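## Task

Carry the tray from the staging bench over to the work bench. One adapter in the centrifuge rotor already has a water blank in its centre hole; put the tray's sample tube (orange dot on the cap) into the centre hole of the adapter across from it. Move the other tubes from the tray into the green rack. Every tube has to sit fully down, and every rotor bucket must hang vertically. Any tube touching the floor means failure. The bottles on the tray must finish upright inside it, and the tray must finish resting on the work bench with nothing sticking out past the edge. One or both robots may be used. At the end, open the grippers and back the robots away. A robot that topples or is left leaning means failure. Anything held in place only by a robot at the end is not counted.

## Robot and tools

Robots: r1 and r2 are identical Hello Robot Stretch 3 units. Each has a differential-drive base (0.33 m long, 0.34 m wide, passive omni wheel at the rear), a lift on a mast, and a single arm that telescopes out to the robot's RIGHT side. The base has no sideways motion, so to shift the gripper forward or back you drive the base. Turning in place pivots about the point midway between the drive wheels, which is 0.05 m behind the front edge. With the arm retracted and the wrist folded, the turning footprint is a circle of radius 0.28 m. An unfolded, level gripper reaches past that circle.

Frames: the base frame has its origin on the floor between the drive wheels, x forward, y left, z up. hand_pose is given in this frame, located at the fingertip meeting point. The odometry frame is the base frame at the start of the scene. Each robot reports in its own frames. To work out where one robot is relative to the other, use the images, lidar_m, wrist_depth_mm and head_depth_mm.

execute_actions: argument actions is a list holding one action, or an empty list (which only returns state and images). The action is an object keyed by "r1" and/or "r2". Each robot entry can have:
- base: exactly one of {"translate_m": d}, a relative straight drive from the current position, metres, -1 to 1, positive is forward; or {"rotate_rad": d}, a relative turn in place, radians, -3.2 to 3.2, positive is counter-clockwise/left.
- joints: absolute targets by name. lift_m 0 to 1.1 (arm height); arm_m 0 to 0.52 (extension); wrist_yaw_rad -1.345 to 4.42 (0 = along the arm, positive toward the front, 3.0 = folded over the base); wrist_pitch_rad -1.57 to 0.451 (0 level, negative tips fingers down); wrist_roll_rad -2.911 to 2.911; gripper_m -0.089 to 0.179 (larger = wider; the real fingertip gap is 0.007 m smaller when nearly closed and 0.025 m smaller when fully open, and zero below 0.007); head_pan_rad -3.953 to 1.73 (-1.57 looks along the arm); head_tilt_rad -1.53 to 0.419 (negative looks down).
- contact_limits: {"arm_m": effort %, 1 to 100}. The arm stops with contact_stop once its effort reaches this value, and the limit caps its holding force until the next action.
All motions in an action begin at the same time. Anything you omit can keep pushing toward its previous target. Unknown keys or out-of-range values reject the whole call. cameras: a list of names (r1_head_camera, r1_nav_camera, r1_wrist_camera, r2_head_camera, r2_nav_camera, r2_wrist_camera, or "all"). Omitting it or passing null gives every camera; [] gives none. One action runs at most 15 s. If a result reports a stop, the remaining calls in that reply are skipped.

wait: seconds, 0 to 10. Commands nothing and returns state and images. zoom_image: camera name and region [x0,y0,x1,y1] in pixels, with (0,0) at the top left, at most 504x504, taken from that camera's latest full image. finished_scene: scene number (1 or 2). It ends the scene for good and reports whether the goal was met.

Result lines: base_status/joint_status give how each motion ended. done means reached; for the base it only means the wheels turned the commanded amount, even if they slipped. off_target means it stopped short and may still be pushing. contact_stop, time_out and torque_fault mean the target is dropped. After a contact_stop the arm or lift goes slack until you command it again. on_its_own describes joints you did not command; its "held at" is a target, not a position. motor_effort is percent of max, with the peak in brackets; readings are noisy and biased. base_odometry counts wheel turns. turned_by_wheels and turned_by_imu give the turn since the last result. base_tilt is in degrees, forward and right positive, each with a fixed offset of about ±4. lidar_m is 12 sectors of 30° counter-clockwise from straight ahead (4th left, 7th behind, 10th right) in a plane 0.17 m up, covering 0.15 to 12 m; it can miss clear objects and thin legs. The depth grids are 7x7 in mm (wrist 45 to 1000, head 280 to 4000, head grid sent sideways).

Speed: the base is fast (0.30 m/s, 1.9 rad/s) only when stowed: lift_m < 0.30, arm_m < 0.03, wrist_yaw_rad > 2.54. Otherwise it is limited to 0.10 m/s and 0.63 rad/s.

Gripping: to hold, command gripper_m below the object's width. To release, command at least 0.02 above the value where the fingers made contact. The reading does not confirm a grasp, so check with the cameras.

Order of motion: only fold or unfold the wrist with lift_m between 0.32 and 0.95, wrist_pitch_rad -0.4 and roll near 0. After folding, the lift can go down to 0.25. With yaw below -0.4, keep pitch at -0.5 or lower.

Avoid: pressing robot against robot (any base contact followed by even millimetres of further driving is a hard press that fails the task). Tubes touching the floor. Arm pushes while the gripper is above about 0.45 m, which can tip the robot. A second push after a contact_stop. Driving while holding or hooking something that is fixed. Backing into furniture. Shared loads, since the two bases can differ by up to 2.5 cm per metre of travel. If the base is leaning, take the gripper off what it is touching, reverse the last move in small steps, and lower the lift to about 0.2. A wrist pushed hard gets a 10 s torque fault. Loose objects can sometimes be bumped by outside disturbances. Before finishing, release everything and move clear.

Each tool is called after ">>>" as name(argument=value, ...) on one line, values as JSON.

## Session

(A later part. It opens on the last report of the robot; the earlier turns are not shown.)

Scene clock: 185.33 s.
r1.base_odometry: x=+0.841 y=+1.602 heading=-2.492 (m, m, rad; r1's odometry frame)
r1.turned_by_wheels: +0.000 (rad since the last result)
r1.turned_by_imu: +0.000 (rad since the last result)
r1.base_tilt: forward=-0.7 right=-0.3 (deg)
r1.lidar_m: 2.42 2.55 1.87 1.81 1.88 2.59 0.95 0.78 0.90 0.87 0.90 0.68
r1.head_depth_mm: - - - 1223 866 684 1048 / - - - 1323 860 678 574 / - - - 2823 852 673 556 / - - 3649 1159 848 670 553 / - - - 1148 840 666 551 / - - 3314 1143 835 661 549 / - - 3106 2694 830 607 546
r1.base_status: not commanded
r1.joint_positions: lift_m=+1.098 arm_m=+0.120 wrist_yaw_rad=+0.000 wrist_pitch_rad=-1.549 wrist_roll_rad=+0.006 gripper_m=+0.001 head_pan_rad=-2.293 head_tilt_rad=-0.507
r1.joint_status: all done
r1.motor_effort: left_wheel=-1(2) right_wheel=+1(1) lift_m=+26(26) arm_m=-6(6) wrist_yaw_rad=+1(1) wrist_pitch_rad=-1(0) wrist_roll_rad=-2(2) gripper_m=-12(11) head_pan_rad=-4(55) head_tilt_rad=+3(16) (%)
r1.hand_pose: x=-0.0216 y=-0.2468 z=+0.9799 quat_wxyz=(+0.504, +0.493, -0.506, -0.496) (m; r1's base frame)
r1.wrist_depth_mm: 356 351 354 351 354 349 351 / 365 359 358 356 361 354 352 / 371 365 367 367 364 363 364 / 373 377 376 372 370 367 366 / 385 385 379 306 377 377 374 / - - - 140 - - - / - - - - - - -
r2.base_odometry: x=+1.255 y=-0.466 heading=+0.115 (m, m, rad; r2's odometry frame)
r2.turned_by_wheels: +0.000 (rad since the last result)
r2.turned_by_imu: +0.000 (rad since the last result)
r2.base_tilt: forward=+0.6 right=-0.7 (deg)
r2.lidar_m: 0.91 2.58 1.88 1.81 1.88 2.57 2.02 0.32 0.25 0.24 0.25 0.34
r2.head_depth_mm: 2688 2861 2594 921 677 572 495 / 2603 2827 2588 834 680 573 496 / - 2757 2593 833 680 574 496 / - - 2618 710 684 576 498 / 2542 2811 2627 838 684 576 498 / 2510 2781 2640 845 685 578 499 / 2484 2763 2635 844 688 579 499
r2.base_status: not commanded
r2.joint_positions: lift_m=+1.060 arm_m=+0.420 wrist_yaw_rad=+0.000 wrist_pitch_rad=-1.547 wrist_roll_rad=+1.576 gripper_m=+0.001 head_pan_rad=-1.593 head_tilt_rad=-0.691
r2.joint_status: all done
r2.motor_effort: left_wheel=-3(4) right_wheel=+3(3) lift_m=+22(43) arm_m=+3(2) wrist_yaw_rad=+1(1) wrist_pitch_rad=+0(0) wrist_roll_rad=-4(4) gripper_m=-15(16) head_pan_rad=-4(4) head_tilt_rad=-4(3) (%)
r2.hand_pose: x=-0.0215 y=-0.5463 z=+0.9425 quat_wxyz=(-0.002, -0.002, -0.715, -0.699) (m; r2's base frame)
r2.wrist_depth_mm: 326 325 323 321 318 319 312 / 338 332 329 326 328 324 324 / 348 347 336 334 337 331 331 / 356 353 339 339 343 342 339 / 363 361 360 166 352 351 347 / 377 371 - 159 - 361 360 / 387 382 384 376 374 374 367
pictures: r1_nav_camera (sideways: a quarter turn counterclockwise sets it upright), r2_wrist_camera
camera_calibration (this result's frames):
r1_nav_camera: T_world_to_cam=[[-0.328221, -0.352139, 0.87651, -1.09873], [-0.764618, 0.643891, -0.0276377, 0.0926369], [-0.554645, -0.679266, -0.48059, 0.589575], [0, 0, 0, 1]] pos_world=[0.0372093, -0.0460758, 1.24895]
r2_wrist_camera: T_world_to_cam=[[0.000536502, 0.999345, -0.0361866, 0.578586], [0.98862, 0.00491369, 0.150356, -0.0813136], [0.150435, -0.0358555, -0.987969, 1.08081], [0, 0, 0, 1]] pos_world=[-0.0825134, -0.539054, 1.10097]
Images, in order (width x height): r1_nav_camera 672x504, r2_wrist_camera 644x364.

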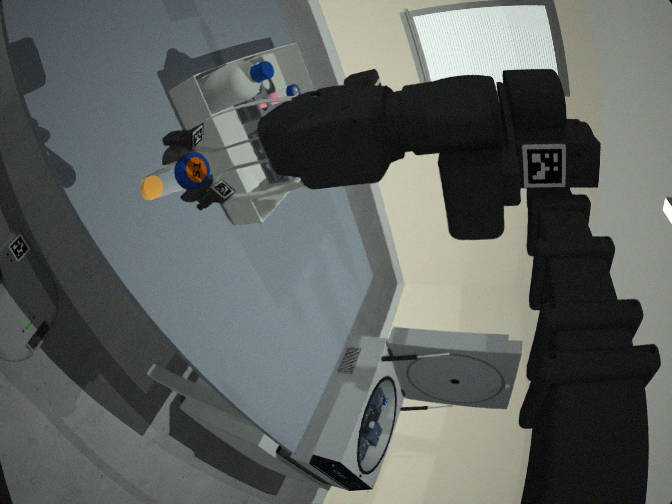

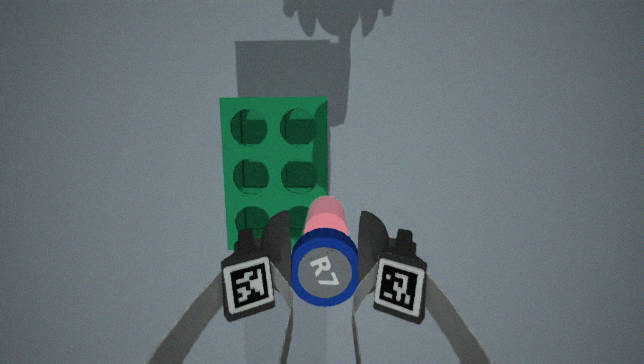

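>>> execute_actions(actions=[{"r1":{"base":{"translate_m":-0.9},"joints":{"arm_m":0.3,"wrist_roll_rad":-1.57}},"r2":{"base":{"translate_m":-0.061},"joints":{"arm_m":0.482,"wrist_roll_rad":0.0}}}], cameras=["r1_wrist_camera","r2_wrist_camera"])

Scene clock: 197.23 s.
r1.base_odometry: x=+1.558 y=+2.146 heading=-2.492 (m, m, rad; r1's odometry frame)
r1.turned_by_wheels: +0.000 (rad since the last result)
r1.turned_by_imu: -0.002 (rad since the last result)
r1.base_tilt: forward=-0.8 right=-0.2 (deg)
r1.lidar_m: 1.56 2.56 1.88 1.81 1.88 2.00 0.71 0.26 0.19 0.19 0.24 1.23
r1.head_depth_mm: - - - 2245 795 677 746 / - - - 2450 847 627 607 / - - - 2662 869 674 546 / - - 2845 1032 854 676 513 / - - - 997 840 688 504 / - - 851 938 853 675 504 / - - 796 868 819 602 594
r1.base_status: done
r1.joint_positions: lift_m=+1.098 arm_m=+0.300 wrist_yaw_rad=+0.000 wrist_pitch_rad=-1.548 wrist_roll_rad=-1.563 gripper_m=+0.001 head_pan_rad=-2.293 head_tilt_rad=-0.507
r1.joint_status: all done
r1.motor_effort: left_wheel=-1(6) right_wheel=+1(3) lift_m=+27(26) arm_m=+6(5) wrist_yaw_rad=+0(0) wrist_pitch_rad=-1(1) wrist_roll_rad=-3(1) gripper_m=-11(11) head_pan_rad=-4(5) head_tilt_rad=+2(3) (%)
r1.hand_pose: x=-0.0214 y=-0.4264 z=+0.9799 quat_wxyz=(+0.715, +0.699, -0.003, -0.003) (m; r1's base frame)
r1.wrist_depth_mm: - 347 348 348 349 347 346 / - 355 350 354 356 351 353 / - - - - - - - / - - 593 592 587 598 - / - - 597 530 609 592 - / - - 423 139 - 421 424 / - - 353 348 353 351 355
r2.base_odometry: x=+1.195 y=-0.473 heading=+0.115 (m, m, rad; r2's odometry frame)
r2.turned_by_wheels: +0.000 (rad since the last result)
r2.turned_by_imu: +0.000 (rad since the last result)
r2.base_tilt: forward=+0.8 right=-0.7 (deg)
r2.lidar_m: 0.92 2.58 1.88 1.81 1.88 2.56 1.96 2.13 0.25 0.24 0.25 0.34
r2.head_depth_mm: 2642 2830 2601 2010 718 572 494 / 2607 2858 2611 835 680 573 496 / 2610 2817 2611 836 681 574 496 / - - 2731 787 683 576 497 / 2510 2805 2616 841 684 577 498 / 2504 2779 2640 841 686 577 498 / 2471 2761 2632 843 687 578 500
r2.base_status: done
r2.joint_positions: lift_m=+1.060 arm_m=+0.482 wrist_yaw_rad=+0.000 wrist_pitch_rad=-1.547 wrist_roll_rad=+0.008 gripper_m=+0.001 head_pan_rad=-1.593 head_tilt_rad=-0.691
r2.joint_status: all done
r2.motor_effort: left_wheel=-4(9) right_wheel=+2(6) lift_m=+22(22) arm_m=+4(3) wrist_yaw_rad=+0(0) wrist_pitch_rad=+0(0) wrist_roll_rad=-5(7) gripper_m=-16(16) head_pan_rad=-4(4) head_tilt_rad=-3(3) (%)
r2.hand_pose: x=-0.0216 y=-0.6086 z=+0.9425 quat_wxyz=(+0.504, +0.492, -0.508, -0.497) (m; r2's base frame)
r2.wrist_depth_mm: 327 325 324 321 320 318 - / 333 336 333 328 330 328 - / 342 339 338 340 332 334 - / 354 353 320 337 345 343 - / 365 360 296 167 352 353 - / 371 373 - 160 - 365 - / 387 383 380 380 375 376 -
pictures: r1_wrist_camera, r2_wrist_camera
camera_calibration (this result's frames):
r1_wrist_camera: T_world_to_cam=[[-0.0265575, -0.999627, 0.00635564, -0.427302], [-0.988468, 0.0272082, 0.148964, -0.120836], [-0.149081, -0.00232624, -0.988822, 1.12402], [0, 0, 0, 1]] pos_world=[0.0367788, -0.421241, 1.13217]
r2_wrist_camera: T_world_to_cam=[[-0.999912, 0.00368839, -0.0127074, -0.008895], [0.00202272, 0.991684, 0.128678, 0.518723], [0.0130764, 0.128642, -0.991605, 1.17916], [0, 0, 0, 1]] pos_world=[-0.0253626, -0.666065, 1.1024]
Images, in order (width x height): r1_wrist_camera 644x364, r2_wrist_camera 644x364.

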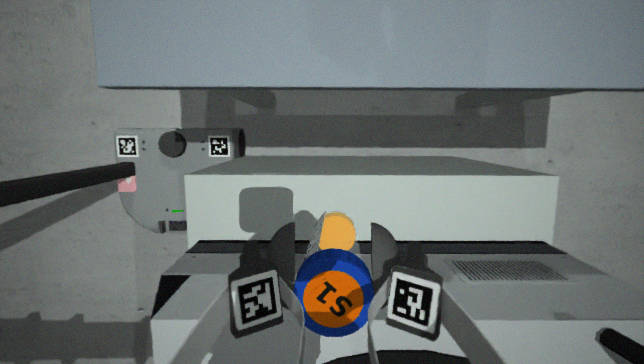

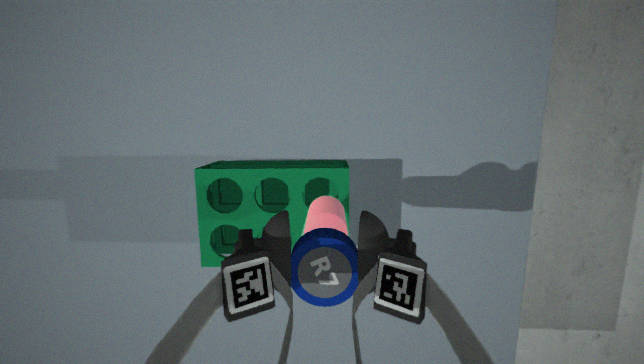

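>>> execute_actions(actions=[{"r1":{"base":{"translate_m":-0.28},"joints":{"arm_m":0.22}},"r2":{"joints":{"arm_m":0.49,"lift_m":1.05}}}], cameras=["r1_wrist_camera","r2_wrist_camera"])

Scene clock: 203.10 s.
r1.base_odometry: x=+1.781 y=+2.316 heading=-2.493 (m, m, rad; r1's odometry frame)
r1.turned_by_wheels: +0.000 (rad since the last result)
r1.turned_by_imu: -0.001 (rad since the last result)
r1.base_tilt: forward=-0.7 right=-0.3 (deg)
r1.lidar_m: 1.83 2.57 1.88 1.82 1.88 1.71 1.65 0.26 0.19 0.18 0.19 0.26
r1.head_depth_mm: - - - 1934 1982 1642 1357 / - - - 2124 2080 1622 610 / - - - 2356 2051 618 544 / - - 2536 2563 2049 613 513 / - - - 2780 781 717 505 / - - 3304 2611 799 669 566 / - - 800 869 816 676 549
r1.base_status: done
r1.joint_positions: lift_m=+1.098 arm_m=+0.220 wrist_yaw_rad=+0.000 wrist_pitch_rad=-1.548 wrist_roll_rad=-1.563 gripper_m=+0.001 head_pan_rad=-2.293 head_tilt_rad=-0.507
r1.joint_status: all done
r1.motor_effort: left_wheel=-1(5) right_wheel=+1(1) lift_m=+27(26) arm_m=-6(7) wrist_yaw_rad=-1(0) wrist_pitch_rad=-1(1) wrist_roll_rad=-3(3) gripper_m=-11(11) head_pan_rad=-5(4) head_tilt_rad=+3(2) (%)
r1.hand_pose: x=-0.0214 y=-0.3473 z=+0.9799 quat_wxyz=(+0.715, +0.699, -0.002, -0.003) (m; r1's base frame)
r1.wrist_depth_mm: - - 544 542 545 545 551 / - - 314 315 315 311 312 / - - 322 316 490 417 355 / - - 326 392 387 378 387 / - - 338 329 398 399 400 / - - - 140 - 393 380 / - - 350 418 420 415 413
r2.base_odometry: x=+1.195 y=-0.473 heading=+0.115 (m, m, rad; r2's odometry frame)
r2.turned_by_wheels: +0.000 (rad since the last result)
r2.turned_by_imu: +0.000 (rad since the last result)
r2.base_tilt: forward=+0.7 right=-1.1 (deg)
r2.lidar_m: 0.92 2.58 1.88 1.81 1.88 2.57 1.96 2.14 0.25 0.24 0.25 0.34
r2.head_depth_mm: - 2877 2589 2007 718 573 495 / 2625 2855 2589 833 680 573 496 / 2593 2846 2608 836 680 575 497 / - - 2716 786 682 575 497 / 2530 2834 2621 840 684 577 498 / 2517 2769 2639 843 686 579 498 / 2497 2741 2649 843 686 579 500
r2.base_status: not commanded
r2.joint_positions: lift_m=+1.050 arm_m=+0.490 wrist_yaw_rad=+0.000 wrist_pitch_rad=-1.547 wrist_roll_rad=+0.008 gripper_m=+0.001 head_pan_rad=-1.593 head_tilt_rad=-0.691
r2.joint_status: all done
r2.motor_effort: left_wheel=-3(4) right_wheel=+2(2) lift_m=+21(22) arm_m=+4(2) wrist_yaw_rad=+0(0) wrist_pitch_rad=+0(0) wrist_roll_rad=-5(5) gripper_m=-15(16) head_pan_rad=-4(4) head_tilt_rad=-4(2) (%)
r2.hand_pose: x=-0.0216 y=-0.6166 z=+0.9325 quat_wxyz=(+0.504, +0.492, -0.508, -0.497) (m; r2's base frame)
r2.wrist_depth_mm: 318 316 316 313 312 309 - / 326 320 326 320 322 314 - / 334 332 327 329 326 323 - / 341 340 336 329 337 331 - / 351 350 299 167 342 342 - / 361 359 - 159 - 354 - / 369 371 365 362 364 364 -
pictures: r1_wrist_camera, r2_wrist_camera
camera_calibration (this result's frames):
r1_wrist_camera: T_world_to_cam=[[-0.025927, -0.999643, 0.00644702, -0.348294], [-0.988483, 0.0265983, 0.148975, -0.123212], [-0.149093, -0.0025103, -0.98882, 1.12413], [0, 0, 0, 1]] pos_world=[0.0367777, -0.342071, 1.13217]
r2_wrist_camera: T_world_to_cam=[[-0.999913, 0.00362715, -0.0127061, -0.00903165], [0.00196216, 0.991684, 0.128679, 0.527941], [0.0130671, 0.128642, -0.991605, 1.17027], [0, 0, 0, 1]] pos_world=[-0.0253589, -0.674065, 1.0924]
Images, in order (width x height): r1_wrist_camera 644x364, r2_wrist_camera 644x364.

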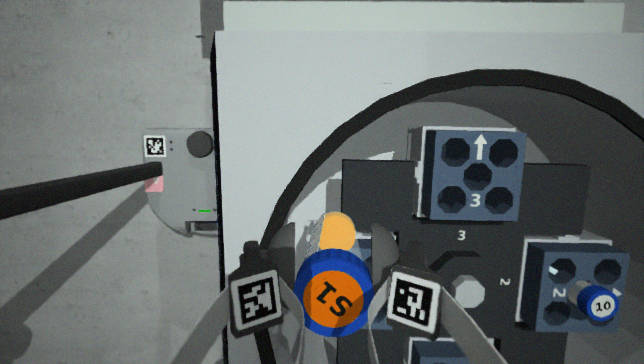

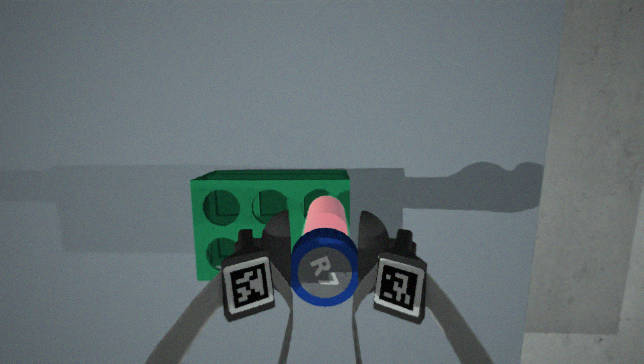

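>>> execute_actions(actions=[{"r1":{"base":{"translate_m":-0.122},"joints":{"arm_m":0.249,"lift_m":1.04}},"r2":{"base":{"translate_m":0.006},"joints":{"lift_m":1.035}}}], cameras=["r1_wrist_camera","r2_wrist_camera"])

Scene clock: 206.83 s.
r1.base_odometry: x=+1.878 y=+2.389 heading=-2.493 (m, m, rad; r1's odometry frame)
r1.turned_by_wheels: +0.000 (rad since the last result)
r1.turned_by_imu: +0.000 (rad since the last result)
r1.base_tilt: forward=-0.8 right=-0.3 (deg)
r1.lidar_m: 1.95 2.57 1.89 1.82 1.89 1.58 1.53 0.26 0.19 0.18 0.19 0.26
r1.head_depth_mm: 1492 1573 1668 - - - - / 1620 1703 1798 - - - 1290 / 1761 1893 1986 - - - 1341 / 1951 2102 2185 - - 1559 511 / 2184 2363 - - - 608 504 / 2457 2709 - - 1933 628 503 / 2680 2837 - - 747 692 565
r1.base_status: done
r1.joint_positions: lift_m=+1.040 arm_m=+0.249 wrist_yaw_rad=+0.000 wrist_pitch_rad=-1.547 wrist_roll_rad=-1.563 gripper_m=+0.001 head_pan_rad=-2.293 head_tilt_rad=-0.507
r1.joint_status: all done
r1.motor_effort: left_wheel=+0(4) right_wheel=+0(3) lift_m=+22(26) arm_m=+6(5) wrist_yaw_rad=+0(0) wrist_pitch_rad=-1(1) wrist_roll_rad=-3(3) gripper_m=-12(11) head_pan_rad=-5(5) head_tilt_rad=+3(2) (%)
r1.hand_pose: x=-0.0214 y=-0.3755 z=+0.9221 quat_wxyz=(+0.715, +0.699, -0.002, -0.003) (m; r1's base frame)
r1.wrist_depth_mm: - - 250 320 316 293 334 / - - 256 320 322 293 316 / - - 286 322 323 321 325 / - 268 311 307 315 316 306 / - - 280 308 336 340 313 / - - 282 139 - 343 349 / - - 290 332 357 353 356
r2.base_odometry: x=+1.201 y=-0.472 heading=+0.115 (m, m, rad; r2's odometry frame)
r2.turned_by_wheels: +0.000 (rad since the last result)
r2.turned_by_imu: +0.000 (rad since the last result)
r2.base_tilt: forward=+0.7 right=-0.7 (deg)
r2.lidar_m: 0.92 2.58 1.88 1.81 1.87 2.56 1.97 2.14 0.25 0.24 0.25 0.34
r2.head_depth_mm: - 2912 2602 2012 717 572 494 / - 2864 2582 835 680 573 496 / - 2815 2591 837 680 574 496 / - - 2618 753 682 576 497 / 2515 2800 2630 839 684 577 498 / 2504 2799 2629 844 687 578 498 / 2498 2781 2655 844 686 579 500
r2.base_status: done
r2.joint_positions: lift_m=+1.035 arm_m=+0.490 wrist_yaw_rad=+0.000 wrist_pitch_rad=-1.547 wrist_roll_rad=+0.008 gripper_m=+0.001 head_pan_rad=-1.593 head_tilt_rad=-0.691
r2.joint_status: all done
r2.motor_effort: left_wheel=-4(5) right_wheel=+2(10) lift_m=+22(23) arm_m=+4(4) wrist_yaw_rad=+1(0) wrist_pitch_rad=+0(0) wrist_roll_rad=-5(5) gripper_m=-16(15) head_pan_rad=-3(4) head_tilt_rad=-3(2) (%)
r2.hand_pose: x=-0.0216 y=-0.6166 z=+0.9175 quat_wxyz=(+0.504, +0.492, -0.508, -0.497) (m; r2's base frame)
r2.wrist_depth_mm: 303 304 299 296 294 296 - / 312 311 307 303 302 297 - / 320 318 316 315 312 310 - / 327 325 318 318 318 315 - / 336 333 271 166 324 326 - / 346 344 - 159 - 334 - / 355 352 350 347 344 347 -
pictures: r1_wrist_camera, r2_wrist_camera
camera_calibration (this result's frames):
r1_wrist_camera: T_world_to_cam=[[-0.0259267, -0.999641, 0.00672492, -0.376383], [-0.988483, 0.0266394, 0.148968, -0.113833], [-0.149093, -0.00278523, -0.988819, 1.06684], [0, 0, 0, 1]] pos_world=[0.0367777, -0.370244, 1.0744]
r2_wrist_camera: T_world_to_cam=[[-0.999913, 0.00359726, -0.0127054, -0.0092413], [0.00193261, 0.991684, 0.128679, 0.529871], [0.0130626, 0.128643, -0.991605, 1.1554], [0, 0, 0, 1]] pos_world=[-0.0253571, -0.674065, 1.0774]
Images, in order (width x height): r1_wrist_camera 644x364, r2_wrist_camera 644x364.

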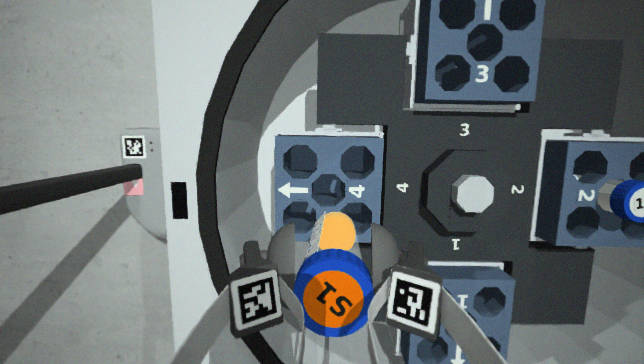

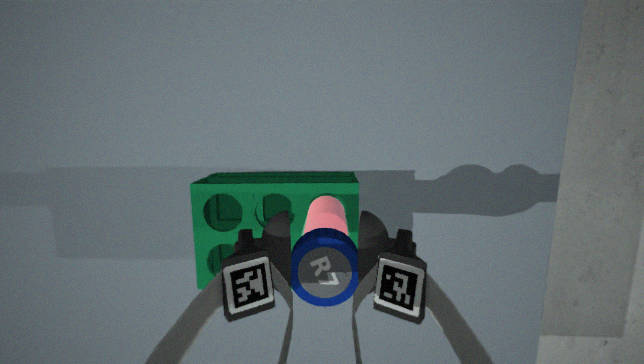

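>>> execute_actions(actions=[{"r1":{"base":{"translate_m":0.005},"joints":{"arm_m":0.246,"lift_m":0.995}},"r2":{"joints":{"lift_m":1.0}}}], cameras=["r1_wrist_camera","r2_wrist_camera"])

Scene clock: 212.07 s.
r1.base_odometry: x=+1.874 y=+2.386 heading=-2.493 (m, m, rad; r1's odometry frame)
r1.turned_by_wheels: +0.000 (rad since the last result)
r1.turned_by_imu: +0.000 (rad since the last result)
r1.base_tilt: forward=-0.7 right=-0.3 (deg)
r1.lidar_m: 1.95 2.57 1.88 1.81 1.89 1.59 1.53 0.26 0.19 0.18 0.19 0.26
r1.head_depth_mm: 1493 1585 1661 1771 1873 - - / 1613 1724 1830 1959 2039 - - / 1781 1890 2011 2181 - - - / 1964 2118 2289 2450 - - - / 2186 2381 2601 2795 - - 492 / 2467 2703 3034 3037 - 629 502 / 2687 2886 3044 - 714 660 564
r1.base_status: done
r1.joint_positions: lift_m=+0.995 arm_m=+0.246 wrist_yaw_rad=+0.000 wrist_pitch_rad=-1.547 wrist_roll_rad=-1.563 gripper_m=+0.001 head_pan_rad=-2.293 head_tilt_rad=-0.507
r1.joint_status: all done
r1.motor_effort: left_wheel=-1(2) right_wheel=+1(4) lift_m=+22(22) arm_m=-6(6) wrist_yaw_rad=+0(0) wrist_pitch_rad=-1(2) wrist_roll_rad=-3(3) gripper_m=-11(12) head_pan_rad=-4(4) head_tilt_rad=+3(2) (%)
r1.hand_pose: x=-0.0214 y=-0.3733 z=+0.8771 quat_wxyz=(+0.715, +0.699, -0.002, -0.003) (m; r1's base frame)
r1.wrist_depth_mm: 962 210 210 278 269 246 273 / 981 217 223 275 274 250 273 / - 220 274 284 280 279 282 / - 224 303 269 287 267 281 / - - 276 261 293 274 284 / - - 232 139 - 300 302 / - - 247 312 309 280 306
r2.base_odometry: x=+1.201 y=-0.472 heading=+0.115 (m, m, rad; r2's odometry frame)
r2.turned_by_wheels: +0.000 (rad since the last result)
r2.turned_by_imu: +0.000 (rad since the last result)
r2.base_tilt: forward=+0.7 right=-0.8 (deg)
r2.lidar_m: 0.92 2.58 1.87 1.81 1.87 2.56 1.96 2.14 0.25 0.24 0.25 0.34
r2.head_depth_mm: 2518 - 2516 2016 715 572 495 / 2489 2921 2596 832 679 573 496 / - 2860 2604 834 680 574 497 / - - 2521 720 682 576 497 / 2510 2774 2622 839 684 577 498 / 2511 2772 2614 841 685 578 499 / 2482 2767 2651 843 686 579 499
r2.base_status: not commanded
r2.joint_positions: lift_m=+1.000 arm_m=+0.490 wrist_yaw_rad=+0.000 wrist_pitch_rad=-1.547 wrist_roll_rad=+0.008 gripper_m=+0.001 head_pan_rad=-1.593 head_tilt_rad=-0.691
r2.joint_status: all done
r2.motor_effort: left_wheel=-3(4) right_wheel=+2(3) lift_m=+22(22) arm_m=+4(3) wrist_yaw_rad=+0(1) wrist_pitch_rad=+0(0) wrist_roll_rad=-5(5) gripper_m=-15(14) head_pan_rad=-4(4) head_tilt_rad=-3(3) (%)
r2.hand_pose: x=-0.0216 y=-0.6166 z=+0.8825 quat_wxyz=(+0.504, +0.492, -0.508, -0.497) (m; r2's base frame)
r2.wrist_depth_mm: 267 267 263 263 263 262 262 / 275 273 272 271 267 266 267 / 282 280 282 278 277 273 - / 288 289 282 282 282 281 - / 296 298 256 167 290 288 - / 307 305 - 159 - 298 - / 312 314 311 309 306 304 -
pictures: r1_wrist_camera, r2_wrist_camera
camera_calibration (this result's frames):
r1_wrist_camera: T_world_to_cam=[[-0.0259263, -0.999641, 0.00672504, -0.373932], [-0.988483, 0.0266391, 0.148968, -0.107187], [-0.149093, -0.0027854, -0.988819, 1.02234], [0, 0, 0, 1]] pos_world=[0.0367777, -0.368095, 1.02939]
r2_wrist_camera: T_world_to_cam=[[-0.999913, 0.00359754, -0.0127054, -0.00968575], [0.00193289, 0.991684, 0.128679, 0.534375], [0.0130627, 0.128643, -0.991605, 1.1207], [0, 0, 0, 1]] pos_world=[-0.0253571, -0.674066, 1.0424]
Images, in order (width x height): r1_wrist_camera 644x364, r2_wrist_camera 644x364.

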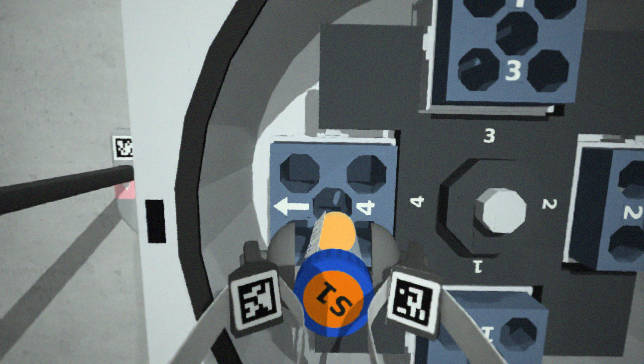

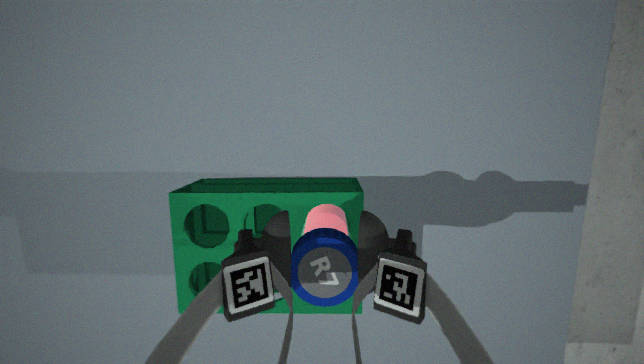

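>>> execute_actions(actions=[{"r1":{"joints":{"lift_m":0.96}},"r2":{"joints":{"lift_m":0.992}}}], cameras=["r1_wrist_camera"])

>>> execute_actions(actions=[{"r1":{"joints":{"lift_m":0.92}},"r2":{"joints":{"gripper_m":0.055}}}], cameras=["r1_wrist_camera"])

>>> execute_actions(actions=[{"r2":{"joints":{"lift_m":1.04}}}], cameras=["r2_wrist_camera"])

Scene clock: 214.73 s.
r1.base_odometry: x=+1.874 y=+2.386 heading=-2.493 (m, m, rad; r1's odometry frame)
r1.turned_by_wheels: +0.000 (rad since the last result)
r1.turned_by_imu: +0.000 (rad since the last result)
r1.base_tilt: forward=-0.8 right=-0.3 (deg)
r1.lidar_m: 1.95 2.57 1.89 1.82 1.89 1.59 1.53 0.26 0.19 0.18 0.19 0.26
r1.head_depth_mm: 1494 1571 1669 1780 1872 1649 - / 1632 1720 1821 1961 1996 1700 - / 1776 1901 2039 2204 2062 - - / 1969 2097 2299 2461 2125 - - / 2183 2368 2591 2655 2205 - - / 2471 2702 3032 2752 - - 498 / 2699 2892 3073 2998 - 637 565
r1.base_status: not commanded
r1.joint_positions: lift_m=+0.960 arm_m=+0.246 wrist_yaw_rad=+0.000 wrist_pitch_rad=-1.547 wrist_roll_rad=-1.563 gripper_m=+0.001 head_pan_rad=-2.293 head_tilt_rad=-0.507
r1.joint_status: all done
r1.motor_effort: left_wheel=-1(1) right_wheel=+0(0) lift_m=+22(25) arm_m=-6(6) wrist_yaw_rad=+0(0) wrist_pitch_rad=-1(1) wrist_roll_rad=-3(3) gripper_m=-12(12) head_pan_rad=-5(5) head_tilt_rad=+2(3) (%)
r1.hand_pose: x=-0.0214 y=-0.3733 z=+0.8421 quat_wxyz=(+0.715, +0.699, -0.002, -0.003) (m; r1's base frame)
r1.wrist_depth_mm: 939 177 181 250 236 211 212 / 914 180 224 241 241 214 229 / 988 183 263 247 246 248 246 / 977 186 263 225 248 231 248 / - 192 262 229 256 235 255 / - 197 223 140 - 263 266 / - 204 249 270 269 247 269
r2.base_odometry: x=+1.201 y=-0.472 heading=+0.115 (m, m, rad; r2's odometry frame)
r2.turned_by_wheels: +0.000 (rad since the last result)
r2.turned_by_imu: +0.000 (rad since the last result)
r2.base_tilt: forward=+0.8 right=-0.7 (deg)
r2.lidar_m: 0.92 2.58 1.88 1.81 1.88 2.57 1.97 2.14 0.25 0.24 0.25 0.34
r2.head_depth_mm: 2540 - 2554 2011 715 572 495 / 2508 2970 2611 833 680 574 496 / 2595 2908 2622 835 681 574 496 / - - 1000 719 683 575 498 / 2511 2795 2626 837 682 577 498 / 2522 2765 2635 842 686 577 498 / 2500 2783 2655 845 687 578 500
r2.base_status: not commanded
r2.joint_positions: lift_m=+0.992 arm_m=+0.490 wrist_yaw_rad=+0.000 wrist_pitch_rad=-1.547 wrist_roll_rad=+0.008 gripper_m=+0.001 head_pan_rad=-1.593 head_tilt_rad=-0.691
r2.joint_status: all done
r2.motor_effort: left_wheel=-4(3) right_wheel=+3(3) lift_m=+22(21) arm_m=+4(3) wrist_yaw_rad=+1(1) wrist_pitch_rad=+0(0) wrist_roll_rad=-5(5) gripper_m=-15(16) head_pan_rad=-4(4) head_tilt_rad=-3(3) (%)
r2.hand_pose: x=-0.0216 y=-0.6166 z=+0.8745 quat_wxyz=(+0.504, +0.492, -0.508, -0.497) (m; r2's base frame)
r2.wrist_depth_mm: 260 258 257 255 252 256 251 / 267 265 261 262 264 259 260 / 272 272 270 268 268 267 269 / 281 280 275 274 274 272 - / 288 289 257 167 281 280 - / 296 296 - 159 - 287 - / 304 301 303 299 300 295 -
pictures: r1_wrist_camera
camera_calibration (this result's frames):
r1_wrist_camera: T_world_to_cam=[[-0.0259252, -0.999641, 0.00672504, -0.373695], [-0.988483, 0.026638, 0.148968, -0.101975], [-0.149093, -0.00278556, -0.988819, 0.987743], [0, 0, 0, 1]] pos_world=[0.0367777, -0.368093, 0.994403]
Images, in order (width x height): r1_wrist_camera 644x364.

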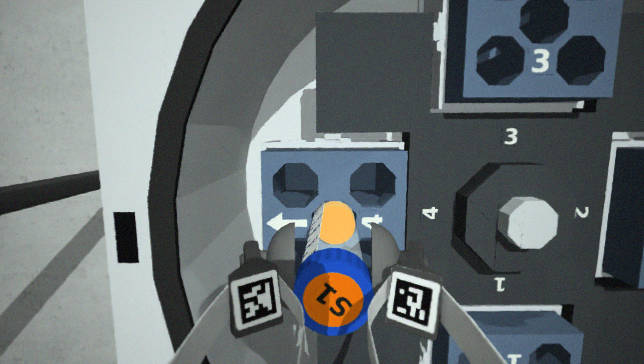

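Scene clock: 215.90 s.
r1.base_odometry: x=+1.874 y=+2.386 heading=-2.493 (m, m, rad; r1's odometry frame)
r1.turned_by_wheels: +0.000 (rad since the last result)
r1.turned_by_imu: +0.000 (rad since the last result)
r1.base_tilt: forward=-0.7 right=-0.2 (deg)
r1.lidar_m: 1.95 2.57 1.88 1.82 1.89 1.59 1.53 0.26 0.19 0.18 0.19 0.26
r1.head_depth_mm: 1490 1577 1665 1766 1880 1646 1351 / 1623 1730 1832 1961 2011 1633 1380 / 1772 1897 2025 2192 2062 1672 - / 1975 2106 2274 2417 2047 1662 - / 2192 2355 2586 2678 2023 - - / 2491 2724 3030 2701 2095 - - / 2682 2928 3092 2703 - 624 563
r1.base_status: not commanded
r1.joint_positions: lift_m=+0.920 arm_m=+0.246 wrist_yaw_rad=+0.000 wrist_pitch_rad=-1.547 wrist_roll_rad=-1.563 gripper_m=+0.001 head_pan_rad=-2.293 head_tilt_rad=-0.507
r1.joint_status: all done
r1.motor_effort: left_wheel=-1(0) right_wheel=+1(0) lift_m=+22(21) arm_m=-5(5) wrist_yaw_rad=-1(0) wrist_pitch_rad=-2(2) wrist_roll_rad=-3(3) gripper_m=-13(11) head_pan_rad=-5(5) head_tilt_rad=+2(2) (%)
r1.hand_pose: x=-0.0214 y=-0.3734 z=+0.8021 quat_wxyz=(+0.715, +0.699, -0.002, -0.003) (m; r1's base frame)
r1.wrist_depth_mm: 139 138 181 199 199 177 180 / 142 140 224 204 202 195 178 / 145 145 273 207 206 208 205 / 149 148 228 186 210 210 194 / 153 152 235 196 213 198 186 / 958 155 224 140 - 222 220 / - 158 244 227 229 226 226
r2.base_odometry: x=+1.201 y=-0.472 heading=+0.115 (m, m, rad; r2's odometry frame)
r2.turned_by_wheels: +0.000 (rad since the last result)
r2.turned_by_imu: +0.000 (rad since the last result)
r2.base_tilt: forward=+0.7 right=-0.8 (deg)
r2.lidar_m: 0.92 2.58 1.88 1.81 1.88 2.57 1.97 2.14 0.25 0.24 0.25 0.34
r2.head_depth_mm: 2552 - 2553 2019 718 573 495 / 2495 2939 2616 834 680 573 496 / 2586 2886 2617 833 682 575 497 / - - 1001 727 683 576 498 / 2529 2792 2639 839 683 577 498 / 2496 2779 2632 845 685 577 499 / 2486 2775 2629 845 685 579 499
r2.base_status: not commanded
r2.joint_positions: lift_m=+0.992 arm_m=+0.490 wrist_yaw_rad=+0.000 wrist_pitch_rad=-1.547 wrist_roll_rad=+0.008 gripper_m=+0.055 head_pan_rad=-1.593 head_tilt_rad=-0.691
r2.joint_status: all done
r2.motor_effort: left_wheel=-4(4) right_wheel=+2(2) lift_m=+22(22) arm_m=+4(4) wrist_yaw_rad=+1(0) wrist_pitch_rad=+0(0) wrist_roll_rad=-5(5) gripper_m=+1(94) head_pan_rad=-4(4) head_tilt_rad=-2(3) (%)
r2.hand_pose: x=-0.0216 y=-0.6166 z=+0.8745 quat_wxyz=(+0.504, +0.492, -0.508, -0.497) (m; r2's base frame)
r2.wrist_depth_mm: 262 257 258 255 253 255 253 / 268 265 264 264 262 259 259 / 274 272 273 270 267 265 267 / 281 278 273 270 272 271 - / 290 289 254 211 280 279 - / 300 294 - 161 - 286 - / 305 305 301 301 298 297 -
pictures: r1_wrist_camera
camera_calibration (this result's frames):
r1_wrist_camera: T_world_to_cam=[[-0.0259285, -0.99964, 0.00686494, -0.373574], [-0.988483, 0.0266621, 0.148964, -0.0960014], [-0.149094, -0.00292347, -0.988819, 0.948128], [0, 0, 0, 1]] pos_world=[0.0367778, -0.368108, 0.954392]
Images, in order (width x height): r1_wrist_camera 644x364.

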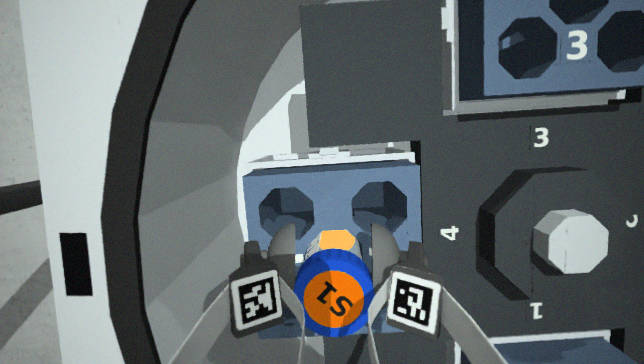

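Scene clock: 217.17 s.
r1.base_odometry: x=+1.874 y=+2.386 heading=-2.493 (m, m, rad; r1's odometry frame)
r1.turned_by_wheels: +0.000 (rad since the last result)
r1.turned_by_imu: +0.000 (rad since the last result)
r1.base_tilt: forward=-0.7 right=-0.3 (deg)
r1.lidar_m: 1.95 2.58 1.88 1.82 1.89 1.59 1.53 0.26 0.19 0.18 0.19 0.26
r1.head_depth_mm: 1501 1578 1672 1776 1884 1637 1358 / 1619 1715 1829 1968 2004 1634 1383 / 1777 1896 2044 2182 2059 1664 - / 1942 2103 2284 2464 2056 1674 - / 2199 2380 2597 2659 2021 - - / 2479 2734 2994 2736 2097 - - / 2662 2890 3102 2719 - 622 564
r1.base_status: not commanded
r1.joint_positions: lift_m=+0.920 arm_m=+0.246 wrist_yaw_rad=+0.000 wrist_pitch_rad=-1.547 wrist_roll_rad=-1.563 gripper_m=+0.001 head_pan_rad=-2.293 head_tilt_rad=-0.507
r1.joint_status: not commanded
r1.motor_effort: left_wheel=+0(1) right_wheel=+1(1) lift_m=+22(21) arm_m=-6(6) wrist_yaw_rad=+0(1) wrist_pitch_rad=-1(1) wrist_roll_rad=-3(3) gripper_m=-11(12) head_pan_rad=-5(5) head_tilt_rad=+2(3) (%)
r1.hand_pose: x=-0.0214 y=-0.3734 z=+0.8021 quat_wxyz=(+0.715, +0.699, -0.002, -0.003) (m; r1's base frame)
r1.wrist_depth_mm: 139 138 181 200 198 178 179 / 143 140 223 204 202 194 177 / 146 144 272 208 207 207 207 / 149 148 230 186 209 210 194 / 153 151 235 197 215 197 185 / 961 155 225 139 - 219 222 / - 159 244 229 228 225 224
r2.base_odometry: x=+1.201 y=-0.472 heading=+0.115 (m, m, rad; r2's odometry frame)
r2.turned_by_wheels: +0.000 (rad since the last result)
r2.turned_by_imu: +0.000 (rad since the last result)
r2.base_tilt: forward=+0.8 right=-0.8 (deg)
r2.lidar_m: 0.92 2.57 1.88 1.81 1.88 2.57 1.97 2.14 0.25 0.24 0.25 0.34
r2.head_depth_mm: - 2908 2586 2018 716 571 494 / 2648 2850 2593 833 680 573 496 / 2648 2836 2596 837 682 574 497 / - - 2591 754 681 576 497 / 2490 2804 2642 839 684 576 498 / 2497 2787 2622 844 685 578 499 / 2501 2784 2643 845 686 578 499
r2.base_status: not commanded
r2.joint_positions: lift_m=+1.039 arm_m=+0.490 wrist_yaw_rad=+0.000 wrist_pitch_rad=-1.547 wrist_roll_rad=+0.008 gripper_m=+0.055 head_pan_rad=-1.593 head_tilt_rad=-0.691
r2.joint_status: all done
r2.motor_effort: left_wheel=-4(4) right_wheel=+3(2) lift_m=+45(48) arm_m=+3(4) wrist_yaw_rad=+0(1) wrist_pitch_rad=+0(0) wrist_roll_rad=-5(5) gripper_m=+1(0) head_pan_rad=-4(4) head_tilt_rad=-3(3) (%)
r2.hand_pose: x=-0.0216 y=-0.6166 z=+0.9215 quat_wxyz=(+0.504, +0.492, -0.508, -0.497) (m; r2's base frame)
r2.wrist_depth_mm: 307 303 303 304 298 299 - / 314 311 312 310 310 312 - / 323 320 320 319 313 313 - / 330 330 323 320 323 320 - / 341 336 303 208 330 332 - / 345 352 - 336 - 337 - / 360 358 358 352 351 350 -
pictures: r2_wrist_camera
camera_calibration (this result's frames):
r2_wrist_camera: T_world_to_cam=[[-0.999913, 0.00359746, -0.0127054, -0.00919017], [0.00193281, 0.991684, 0.128679, 0.529356], [0.0130626, 0.128643, -0.991605, 1.15938], [0, 0, 0, 1]] pos_world=[-0.0253571, -0.674067, 1.08141]
Images, in order (width x height): r2_wrist_camera 644x364.

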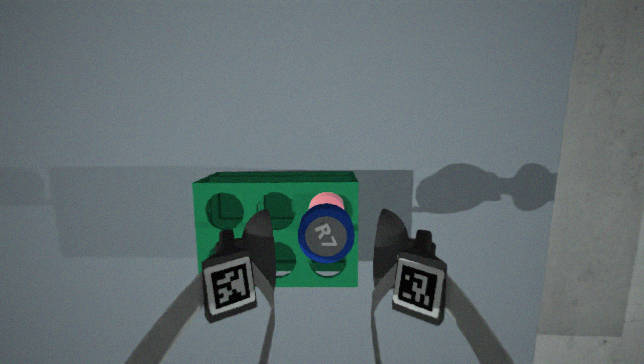

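>>> execute_actions(actions=[{"r1":{"joints":{"lift_m":0.912,"gripper_m":0.055}},"r2":{"base":{"translate_m":0.487},"joints":{"lift_m":1.098,"arm_m":0.33}}}], cameras=["r2_wrist_camera"])

>>> execute_actions(actions=[{"r1":{"joints":{"lift_m":0.965}},"r2":{"joints":{"lift_m":1.04,"arm_m":0.355}}}], cameras=["r2_wrist_camera"])

>>> execute_actions(actions=[{"r1":{"joints":{"gripper_m":0.0}}}], cameras=[])

>>> execute_actions(actions=[{"r1":{"joints":{"lift_m":0.89}}}], cameras=["r1_wrist_camera"])

Scene clock: 226.33 s.
r1.base_odometry: x=+1.874 y=+2.386 heading=-2.493 (m, m, rad; r1's odometry frame)
r1.turned_by_wheels: +0.000 (rad since the last result)
r1.turned_by_imu: +0.000 (rad since the last result)
r1.base_tilt: forward=-0.7 right=-0.2 (deg)
r1.lidar_m: 1.95 2.58 1.88 1.81 1.89 1.59 1.53 0.26 0.19 0.18 0.19 0.26
r1.head_depth_mm: 1503 1567 1663 1775 1879 1639 1355 / 1621 1713 1839 1971 1993 1633 1388 / 1788 1891 2034 2196 2056 1623 - / 1971 2104 2278 2444 2060 1666 - / 2182 2386 2577 2644 2023 - - / 2498 2729 3003 2736 2099 - - / 2695 2864 3133 2722 - - 564
r1.base_status: not commanded
r1.joint_positions: lift_m=+0.912 arm_m=+0.246 wrist_yaw_rad=+0.000 wrist_pitch_rad=-1.547 wrist_roll_rad=-1.563 gripper_m=+0.055 head_pan_rad=-2.293 head_tilt_rad=-0.507
r1.joint_status: all done
r1.motor_effort: left_wheel=-1(1) right_wheel=+0(1) lift_m=+22(26) arm_m=-5(5) wrist_yaw_rad=+0(0) wrist_pitch_rad=-1(2) wrist_roll_rad=-3(3) gripper_m=+1(76) head_pan_rad=-4(5) head_tilt_rad=+2(3) (%)
r1.hand_pose: x=-0.0214 y=-0.3734 z=+0.7941 quat_wxyz=(+0.715, +0.699, -0.002, -0.003) (m; r1's base frame)
r1.wrist_depth_mm: 131 131 180 191 188 177 168 / 134 133 223 195 196 182 169 / 137 136 274 199 198 199 199 / 140 145 225 178 202 201 187 / 144 151 235 179 207 189 177 / 147 150 209 153 - 211 192 / 152 150 220 192 219 216 218
r2.base_odometry: x=+1.684 y=-0.417 heading=+0.115 (m, m, rad; r2's odometry frame)
r2.turned_by_wheels: +0.000 (rad since the last result)
r2.turned_by_imu: -0.001 (rad since the last result)
r2.base_tilt: forward=+0.7 right=-0.8 (deg)
r2.lidar_m: 1.19 2.58 1.88 1.81 1.88 2.57 2.45 0.34 0.25 0.24 0.25 0.34
r2.head_depth_mm: 2574 2849 2589 830 678 572 494 / 2606 2854 2618 833 679 559 496 / 2606 2857 2617 765 640 538 496 / - - 2532 720 645 539 498 / 2513 2806 2618 798 645 573 498 / 2504 2785 2645 796 628 521 498 / 2497 2770 2647 794 486 484 500
r2.base_status: done
r2.joint_positions: lift_m=+1.097 arm_m=+0.330 wrist_yaw_rad=+0.000 wrist_pitch_rad=-1.547 wrist_roll_rad=+0.006 gripper_m=+0.055 head_pan_rad=-1.593 head_tilt_rad=-0.691
r2.joint_status: all done
r2.motor_effort: left_wheel=-4(3) right_wheel=+3(9) lift_m=+45(47) arm_m=-1(2) wrist_yaw_rad=+0(1) wrist_pitch_rad=+0(0) wrist_roll_rad=-4(5) gripper_m=+0(0) head_pan_rad=-4(4) head_tilt_rad=-3(3) (%)
r2.hand_pose: x=-0.0216 y=-0.4572 z=+0.9795 quat_wxyz=(+0.504, +0.493, -0.507, -0.496) (m; r2's base frame)
r2.wrist_depth_mm: 363 358 355 357 354 353 354 / 370 350 368 358 361 363 359 / 385 318 334 314 368 373 368 / 395 331 389 381 386 386 377 / 403 350 392 394 390 396 392 / 410 274 - 405 - 399 403 / 340 262 417 422 418 416 411
pictures: r2_wrist_camera
camera_calibration (this result's frames):
r2_wrist_camera: T_world_to_cam=[[-0.999919, 0.00144992, -0.0126713, -0.0100538], [-0.00019269, 0.991686, 0.12868, 0.363743], [0.0127525, 0.128672, -0.991605, 1.19639], [0, 0, 0, 1]] pos_world=[-0.0252398, -0.514646, 1.13941]
Images, in order (width x height): r2_wrist_camera 644x364.

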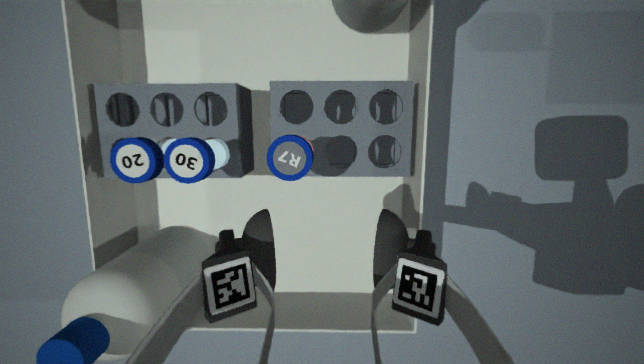

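Scene clock: 227.70 s.
r1.base_odometry: x=+1.874 y=+2.386 heading=-2.493 (m, m, rad; r1's odometry frame)
r1.turned_by_wheels: +0.000 (rad since the last result)
r1.turned_by_imu: +0.000 (rad since the last result)
r1.base_tilt: forward=-0.8 right=-0.3 (deg)
r1.lidar_m: 1.95 2.58 1.89 1.82 1.88 1.59 1.53 0.26 0.19 0.18 0.19 0.26
r1.head_depth_mm: 1497 1572 1672 1772 1880 1649 - / 1619 1723 1833 1958 2014 1733 - / 1788 1899 2026 2183 2135 - - / 1962 2123 2274 2434 2121 - - / 2183 2360 2586 2676 - - - / 2486 2708 3005 2773 - - 503 / 2743 2906 3118 2984 - 645 564
r1.base_status: not commanded
r1.joint_positions: lift_m=+0.965 arm_m=+0.246 wrist_yaw_rad=+0.000 wrist_pitch_rad=-1.547 wrist_roll_rad=-1.563 gripper_m=+0.055 head_pan_rad=-2.293 head_tilt_rad=-0.507
r1.joint_status: all done
r1.motor_effort: left_wheel=-2(1) right_wheel=+0(0) lift_m=+27(27) arm_m=-5(5) wrist_yaw_rad=+0(0) wrist_pitch_rad=-2(1) wrist_roll_rad=-2(3) gripper_m=+1(1) head_pan_rad=-4(5) head_tilt_rad=+2(2) (%)
r1.hand_pose: x=-0.0214 y=-0.3734 z=+0.8469 quat_wxyz=(+0.715, +0.699, -0.002, -0.003) (m; r1's base frame)
r1.wrist_depth_mm: 929 180 182 278 240 215 219 / 953 184 222 247 246 222 243 / 954 188 274 257 250 251 250 / - 192 265 238 254 237 254 / - 197 264 233 259 240 261 / - 202 224 244 - 268 268 / - 209 254 316 275 249 274
r2.base_odometry: x=+1.684 y=-0.417 heading=+0.115 (m, m, rad; r2's odometry frame)
r2.turned_by_wheels: +0.000 (rad since the last result)
r2.turned_by_imu: +0.000 (rad since the last result)
r2.base_tilt: forward=+0.7 right=-0.8 (deg)
r2.lidar_m: 1.19 2.58 1.89 1.81 1.88 2.57 2.45 0.34 0.25 0.24 0.25 0.34
r2.head_depth_mm: - 2923 2607 830 679 573 495 / 2632 2831 2584 836 681 560 496 / - 2869 2591 767 639 539 496 / - - 836 726 645 538 498 / 2526 2808 2623 800 644 574 498 / 2519 2779 2621 795 626 522 499 / 2498 2749 2638 793 486 484 500
r2.base_status: not commanded
r2.joint_positions: lift_m=+1.041 arm_m=+0.355 wrist_yaw_rad=+0.000 wrist_pitch_rad=-1.547 wrist_roll_rad=+0.006 gripper_m=+0.055 head_pan_rad=-1.593 head_tilt_rad=-0.691
r2.joint_status: all done
r2.motor_effort: left_wheel=-3(4) right_wheel=+2(2) lift_m=+21(43) arm_m=+4(1) wrist_yaw_rad=+0(1) wrist_pitch_rad=+0(0) wrist_roll_rad=-4(4) gripper_m=+0(0) head_pan_rad=-4(4) head_tilt_rad=-3(3) (%)
r2.hand_pose: x=-0.0216 y=-0.4816 z=+0.9225 quat_wxyz=(+0.504, +0.493, -0.507, -0.496) (m; r2's base frame)
r2.wrist_depth_mm: 280 304 301 303 254 299 299 / 282 312 309 306 305 305 304 / 257 258 291 286 257 313 314 / 263 262 263 262 264 323 320 / 270 210 331 333 308 332 332 / 306 319 - 344 - 339 338 / 236 249 349 346 348 346 345
pictures: r2_wrist_camera
camera_calibration (this result's frames):
r2_wrist_camera: T_world_to_cam=[[-0.999919, 0.00144964, -0.0126713, -0.0107407], [-0.000192963, 0.991686, 0.12868, 0.395301], [0.0127525, 0.128672, -0.991605, 1.14302], [0, 0, 0, 1]] pos_world=[-0.0252398, -0.539073, 1.08242]
Images, in order (width x height): r2_wrist_camera 644x364.

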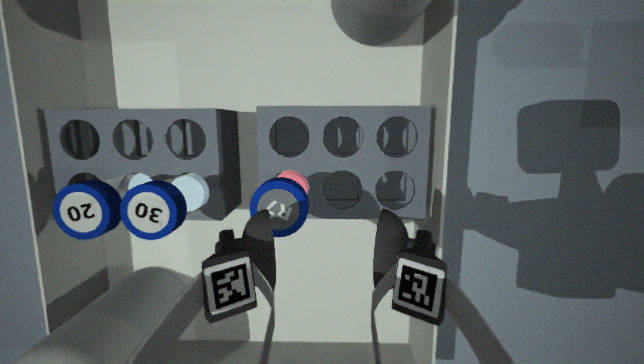

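Scene clock: 228.73 s.
r1.base_odometry: x=+1.874 y=+2.386 heading=-2.493 (m, m, rad; r1's odometry frame)
r1.turned_by_wheels: +0.000 (rad since the last result)
r1.turned_by_imu: +0.000 (rad since the last result)
r1.base_tilt: forward=-0.8 right=-0.2 (deg)
r1.lidar_m: 1.95 2.57 1.89 1.82 1.89 1.58 1.53 0.26 0.19 0.18 0.19 0.26
r1.head_depth_mm: 1499 1586 1670 1788 1876 1654 - / 1624 1730 1833 1956 2007 1740 - / 1779 1879 2027 2181 2148 - - / 1946 2103 2290 2432 2112 - - / 2186 2372 2578 2661 - - - / 2474 2714 2992 2755 - - 502 / 2698 2882 3104 2979 - 646 564
r1.base_status: not commanded
r1.joint_positions: lift_m=+0.965 arm_m=+0.246 wrist_yaw_rad=+0.000 wrist_pitch_rad=-1.547 wrist_roll_rad=-1.563 gripper_m=+0.000 head_pan_rad=-2.293 head_tilt_rad=-0.507
r1.joint_status: all done
r1.motor_effort: left_wheel=-1(1) right_wheel=+0(1) lift_m=+27(27) arm_m=-5(6) wrist_yaw_rad=+0(0) wrist_pitch_rad=-1(1) wrist_roll_rad=-3(3) gripper_m=-2(79) head_pan_rad=-5(5) head_tilt_rad=+2(2) (%)
r1.hand_pose: x=-0.0214 y=-0.3734 z=+0.8469 quat_wxyz=(+0.715, +0.699, -0.002, -0.003) (m; r1's base frame)
r1.wrist_depth_mm: 943 180 182 277 241 217 219 / 957 186 223 246 243 221 245 / 944 188 273 255 249 251 252 / - 192 268 238 256 239 254 / - 196 264 234 260 242 259 / - 202 250 - 269 269 271 / - 208 223 321 276 248 275
r2.base_odometry: x=+1.684 y=-0.417 heading=+0.115 (m, m, rad; r2's odometry frame)
r2.turned_by_wheels: +0.000 (rad since the last result)
r2.turned_by_imu: +0.000 (rad since the last result)
r2.base_tilt: forward=+0.6 right=-0.9 (deg)
r2.lidar_m: 1.19 2.58 1.88 1.81 1.88 2.56 2.45 0.34 0.25 0.24 0.25 0.34
r2.head_depth_mm: - 2914 2590 831 677 573 494 / 2630 2880 2609 832 680 561 496 / - 2893 2616 765 638 538 496 / - - 836 725 644 538 498 / 2513 2777 2625 799 645 575 498 / 2513 2806 2622 796 627 522 499 / 2484 2764 2647 794 486 485 500
r2.base_status: not commanded
r2.joint_positions: lift_m=+1.041 arm_m=+0.355 wrist_yaw_rad=+0.000 wrist_pitch_rad=-1.547 wrist_roll_rad=+0.006 gripper_m=+0.055 head_pan_rad=-1.593 head_tilt_rad=-0.691
r2.joint_status: not commanded
r2.motor_effort: left_wheel=-4(4) right_wheel=+2(2) lift_m=+21(21) arm_m=+4(3) wrist_yaw_rad=+0(0) wrist_pitch_rad=+0(0) wrist_roll_rad=-4(4) gripper_m=+0(0) head_pan_rad=-4(4) head_tilt_rad=-4(3) (%)
r2.hand_pose: x=-0.0216 y=-0.4816 z=+0.9225 quat_wxyz=(+0.504, +0.493, -0.507, -0.496) (m; r2's base frame)
r2.wrist_depth_mm: 280 303 302 301 253 301 297 / 280 311 315 307 304 307 307 / 259 259 290 287 255 314 315 / 263 262 264 259 261 324 321 / 267 208 332 332 306 329 327 / 304 321 - 341 - 341 338 / 239 251 348 354 347 351 349
pictures: none
No camera images: the call's "cameras" was empty. Leave "cameras" out to get every camera's image.

Scene clock: 231.33 s.
r1.base_odometry: x=+1.874 y=+2.386 heading=-2.493 (m, m, rad; r1's odometry frame)
r1.turned_by_wheels: +0.000 (rad since the last result)
r1.turned_by_imu: -0.007 (rad since the last result)
r1.base_tilt: forward=-0.8 right=-0.2 (deg)
r1.lidar_m: 1.95 2.59 1.89 1.81 1.88 1.59 1.53 0.26 0.19 0.18 0.19 0.26
r1.head_depth_mm: 1484 1565 1655 1770 1870 1654 1395 / 1615 1717 1820 1955 2002 1641 - / 1755 1879 2010 2167 2071 1725 - / 1951 2083 2235 2422 2050 1727 - / 2171 2352 2560 2629 2123 - - / 2434 2702 2988 2757 2195 - 479 / 2672 2892 3112 2868 - 636 564
r1.base_status: not commanded
r1.joint_positions: lift_m=+0.939 arm_m=+0.246 wrist_yaw_rad=+0.000 wrist_pitch_rad=-1.555 wrist_roll_rad=-1.564 gripper_m=+0.000 head_pan_rad=-2.293 head_tilt_rad=-0.507
r1.joint_status: lift_m contact_stop (moved -0.026 of -0.075)
r1.on_its_own: lift_m is slack since a contact_stop, until your next command for it (your +0.890 is given up)
r1.motor_effort: left_wheel=-1(3) right_wheel=+0(8) lift_m=+25(25) arm_m=-1(5) wrist_yaw_rad=+0(0) wrist_pitch_rad=+2(16) wrist_roll_rad=-2(3) gripper_m=-2(8) head_pan_rad=-5(5) head_tilt_rad=+2(2) (%)
r1.hand_pose: x=-0.0214 y=-0.3711 z=+0.8214 quat_wxyz=(+0.712, +0.702, -0.002, -0.003) (m; r1's base frame)
r1.wrist_depth_mm: 912 157 182 217 217 193 192 / 909 161 217 221 220 196 221 / 968 165 266 230 225 225 227 / 947 169 226 207 230 214 226 / - 172 253 211 233 217 217 / - 176 239 - 238 245 241 / - 180 212 301 248 236 234
r2.base_odometry: x=+1.684 y=-0.417 heading=+0.115 (m, m, rad; r2's odometry frame)
r2.turned_by_wheels: +0.000 (rad since the last result)
r2.turned_by_imu: +0.000 (rad since the last result)
r2.base_tilt: forward=+0.7 right=-0.8 (deg)
r2.lidar_m: 1.19 2.58 1.89 1.81 1.88 2.57 2.46 0.34 0.25 0.24 0.25 0.34
r2.head_depth_mm: - 2902 2589 831 678 572 494 / 2631 2870 2590 833 679 561 496 / - 2878 2599 765 638 538 497 / - - 836 726 645 539 498 / 2519 2775 2630 801 645 574 498 / 2502 2768 2640 796 628 522 499 / 2495 2769 2653 795 486 484 500
r2.base_status: not commanded
r2.joint_positions: lift_m=+1.041 arm_m=+0.355 wrist_yaw_rad=+0.000 wrist_pitch_rad=-1.547 wrist_roll_rad=+0.006 gripper_m=+0.055 head_pan_rad=-1.593 head_tilt_rad=-0.691
r2.joint_status: not commanded
r2.motor_effort: left_wheel=-4(4) right_wheel=+2(2) lift_m=+21(21) arm_m=+4(3) wrist_yaw_rad=+0(0) wrist_pitch_rad=+0(0) wrist_roll_rad=-4(4) gripper_m=+0(1) head_pan_rad=-4(4) head_tilt_rad=-4(4) (%)
r2.hand_pose: x=-0.0216 y=-0.4816 z=+0.9225 quat_wxyz=(+0.504, +0.493, -0.507, -0.496) (m; r2's base frame)
r2.wrist_depth_mm: 282 305 302 301 254 301 299 / 279 310 309 306 305 305 304 / 259 259 291 285 256 315 313 / 263 264 264 261 263 322 321 / 269 209 334 330 308 332 329 / 307 322 - 345 - 340 337 / 238 249 354 347 346 347 349
pictures: r1_wrist_camera
camera_calibration (this result's frames):
r1_wrist_camera: T_world_to_cam=[[-0.0255531, -0.999673, -0.000738664, -0.36517], [-0.988492, 0.0251571, 0.149167, -0.0996631], [-0.149099, 0.00454184, -0.988812, 0.969988], [0, 0, 0, 1]] pos_world=[0.0367773, -0.366949, 0.973732]
Images, in order (width x height): r1_wrist_camera 644x364.

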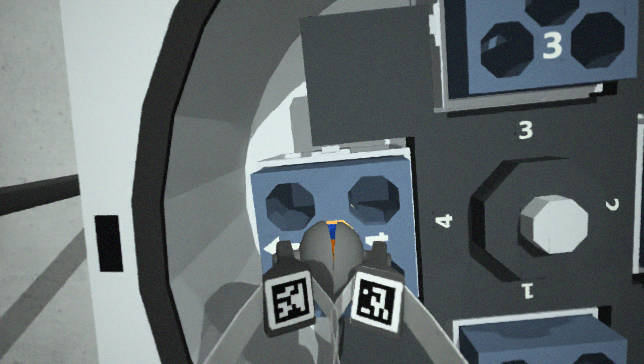

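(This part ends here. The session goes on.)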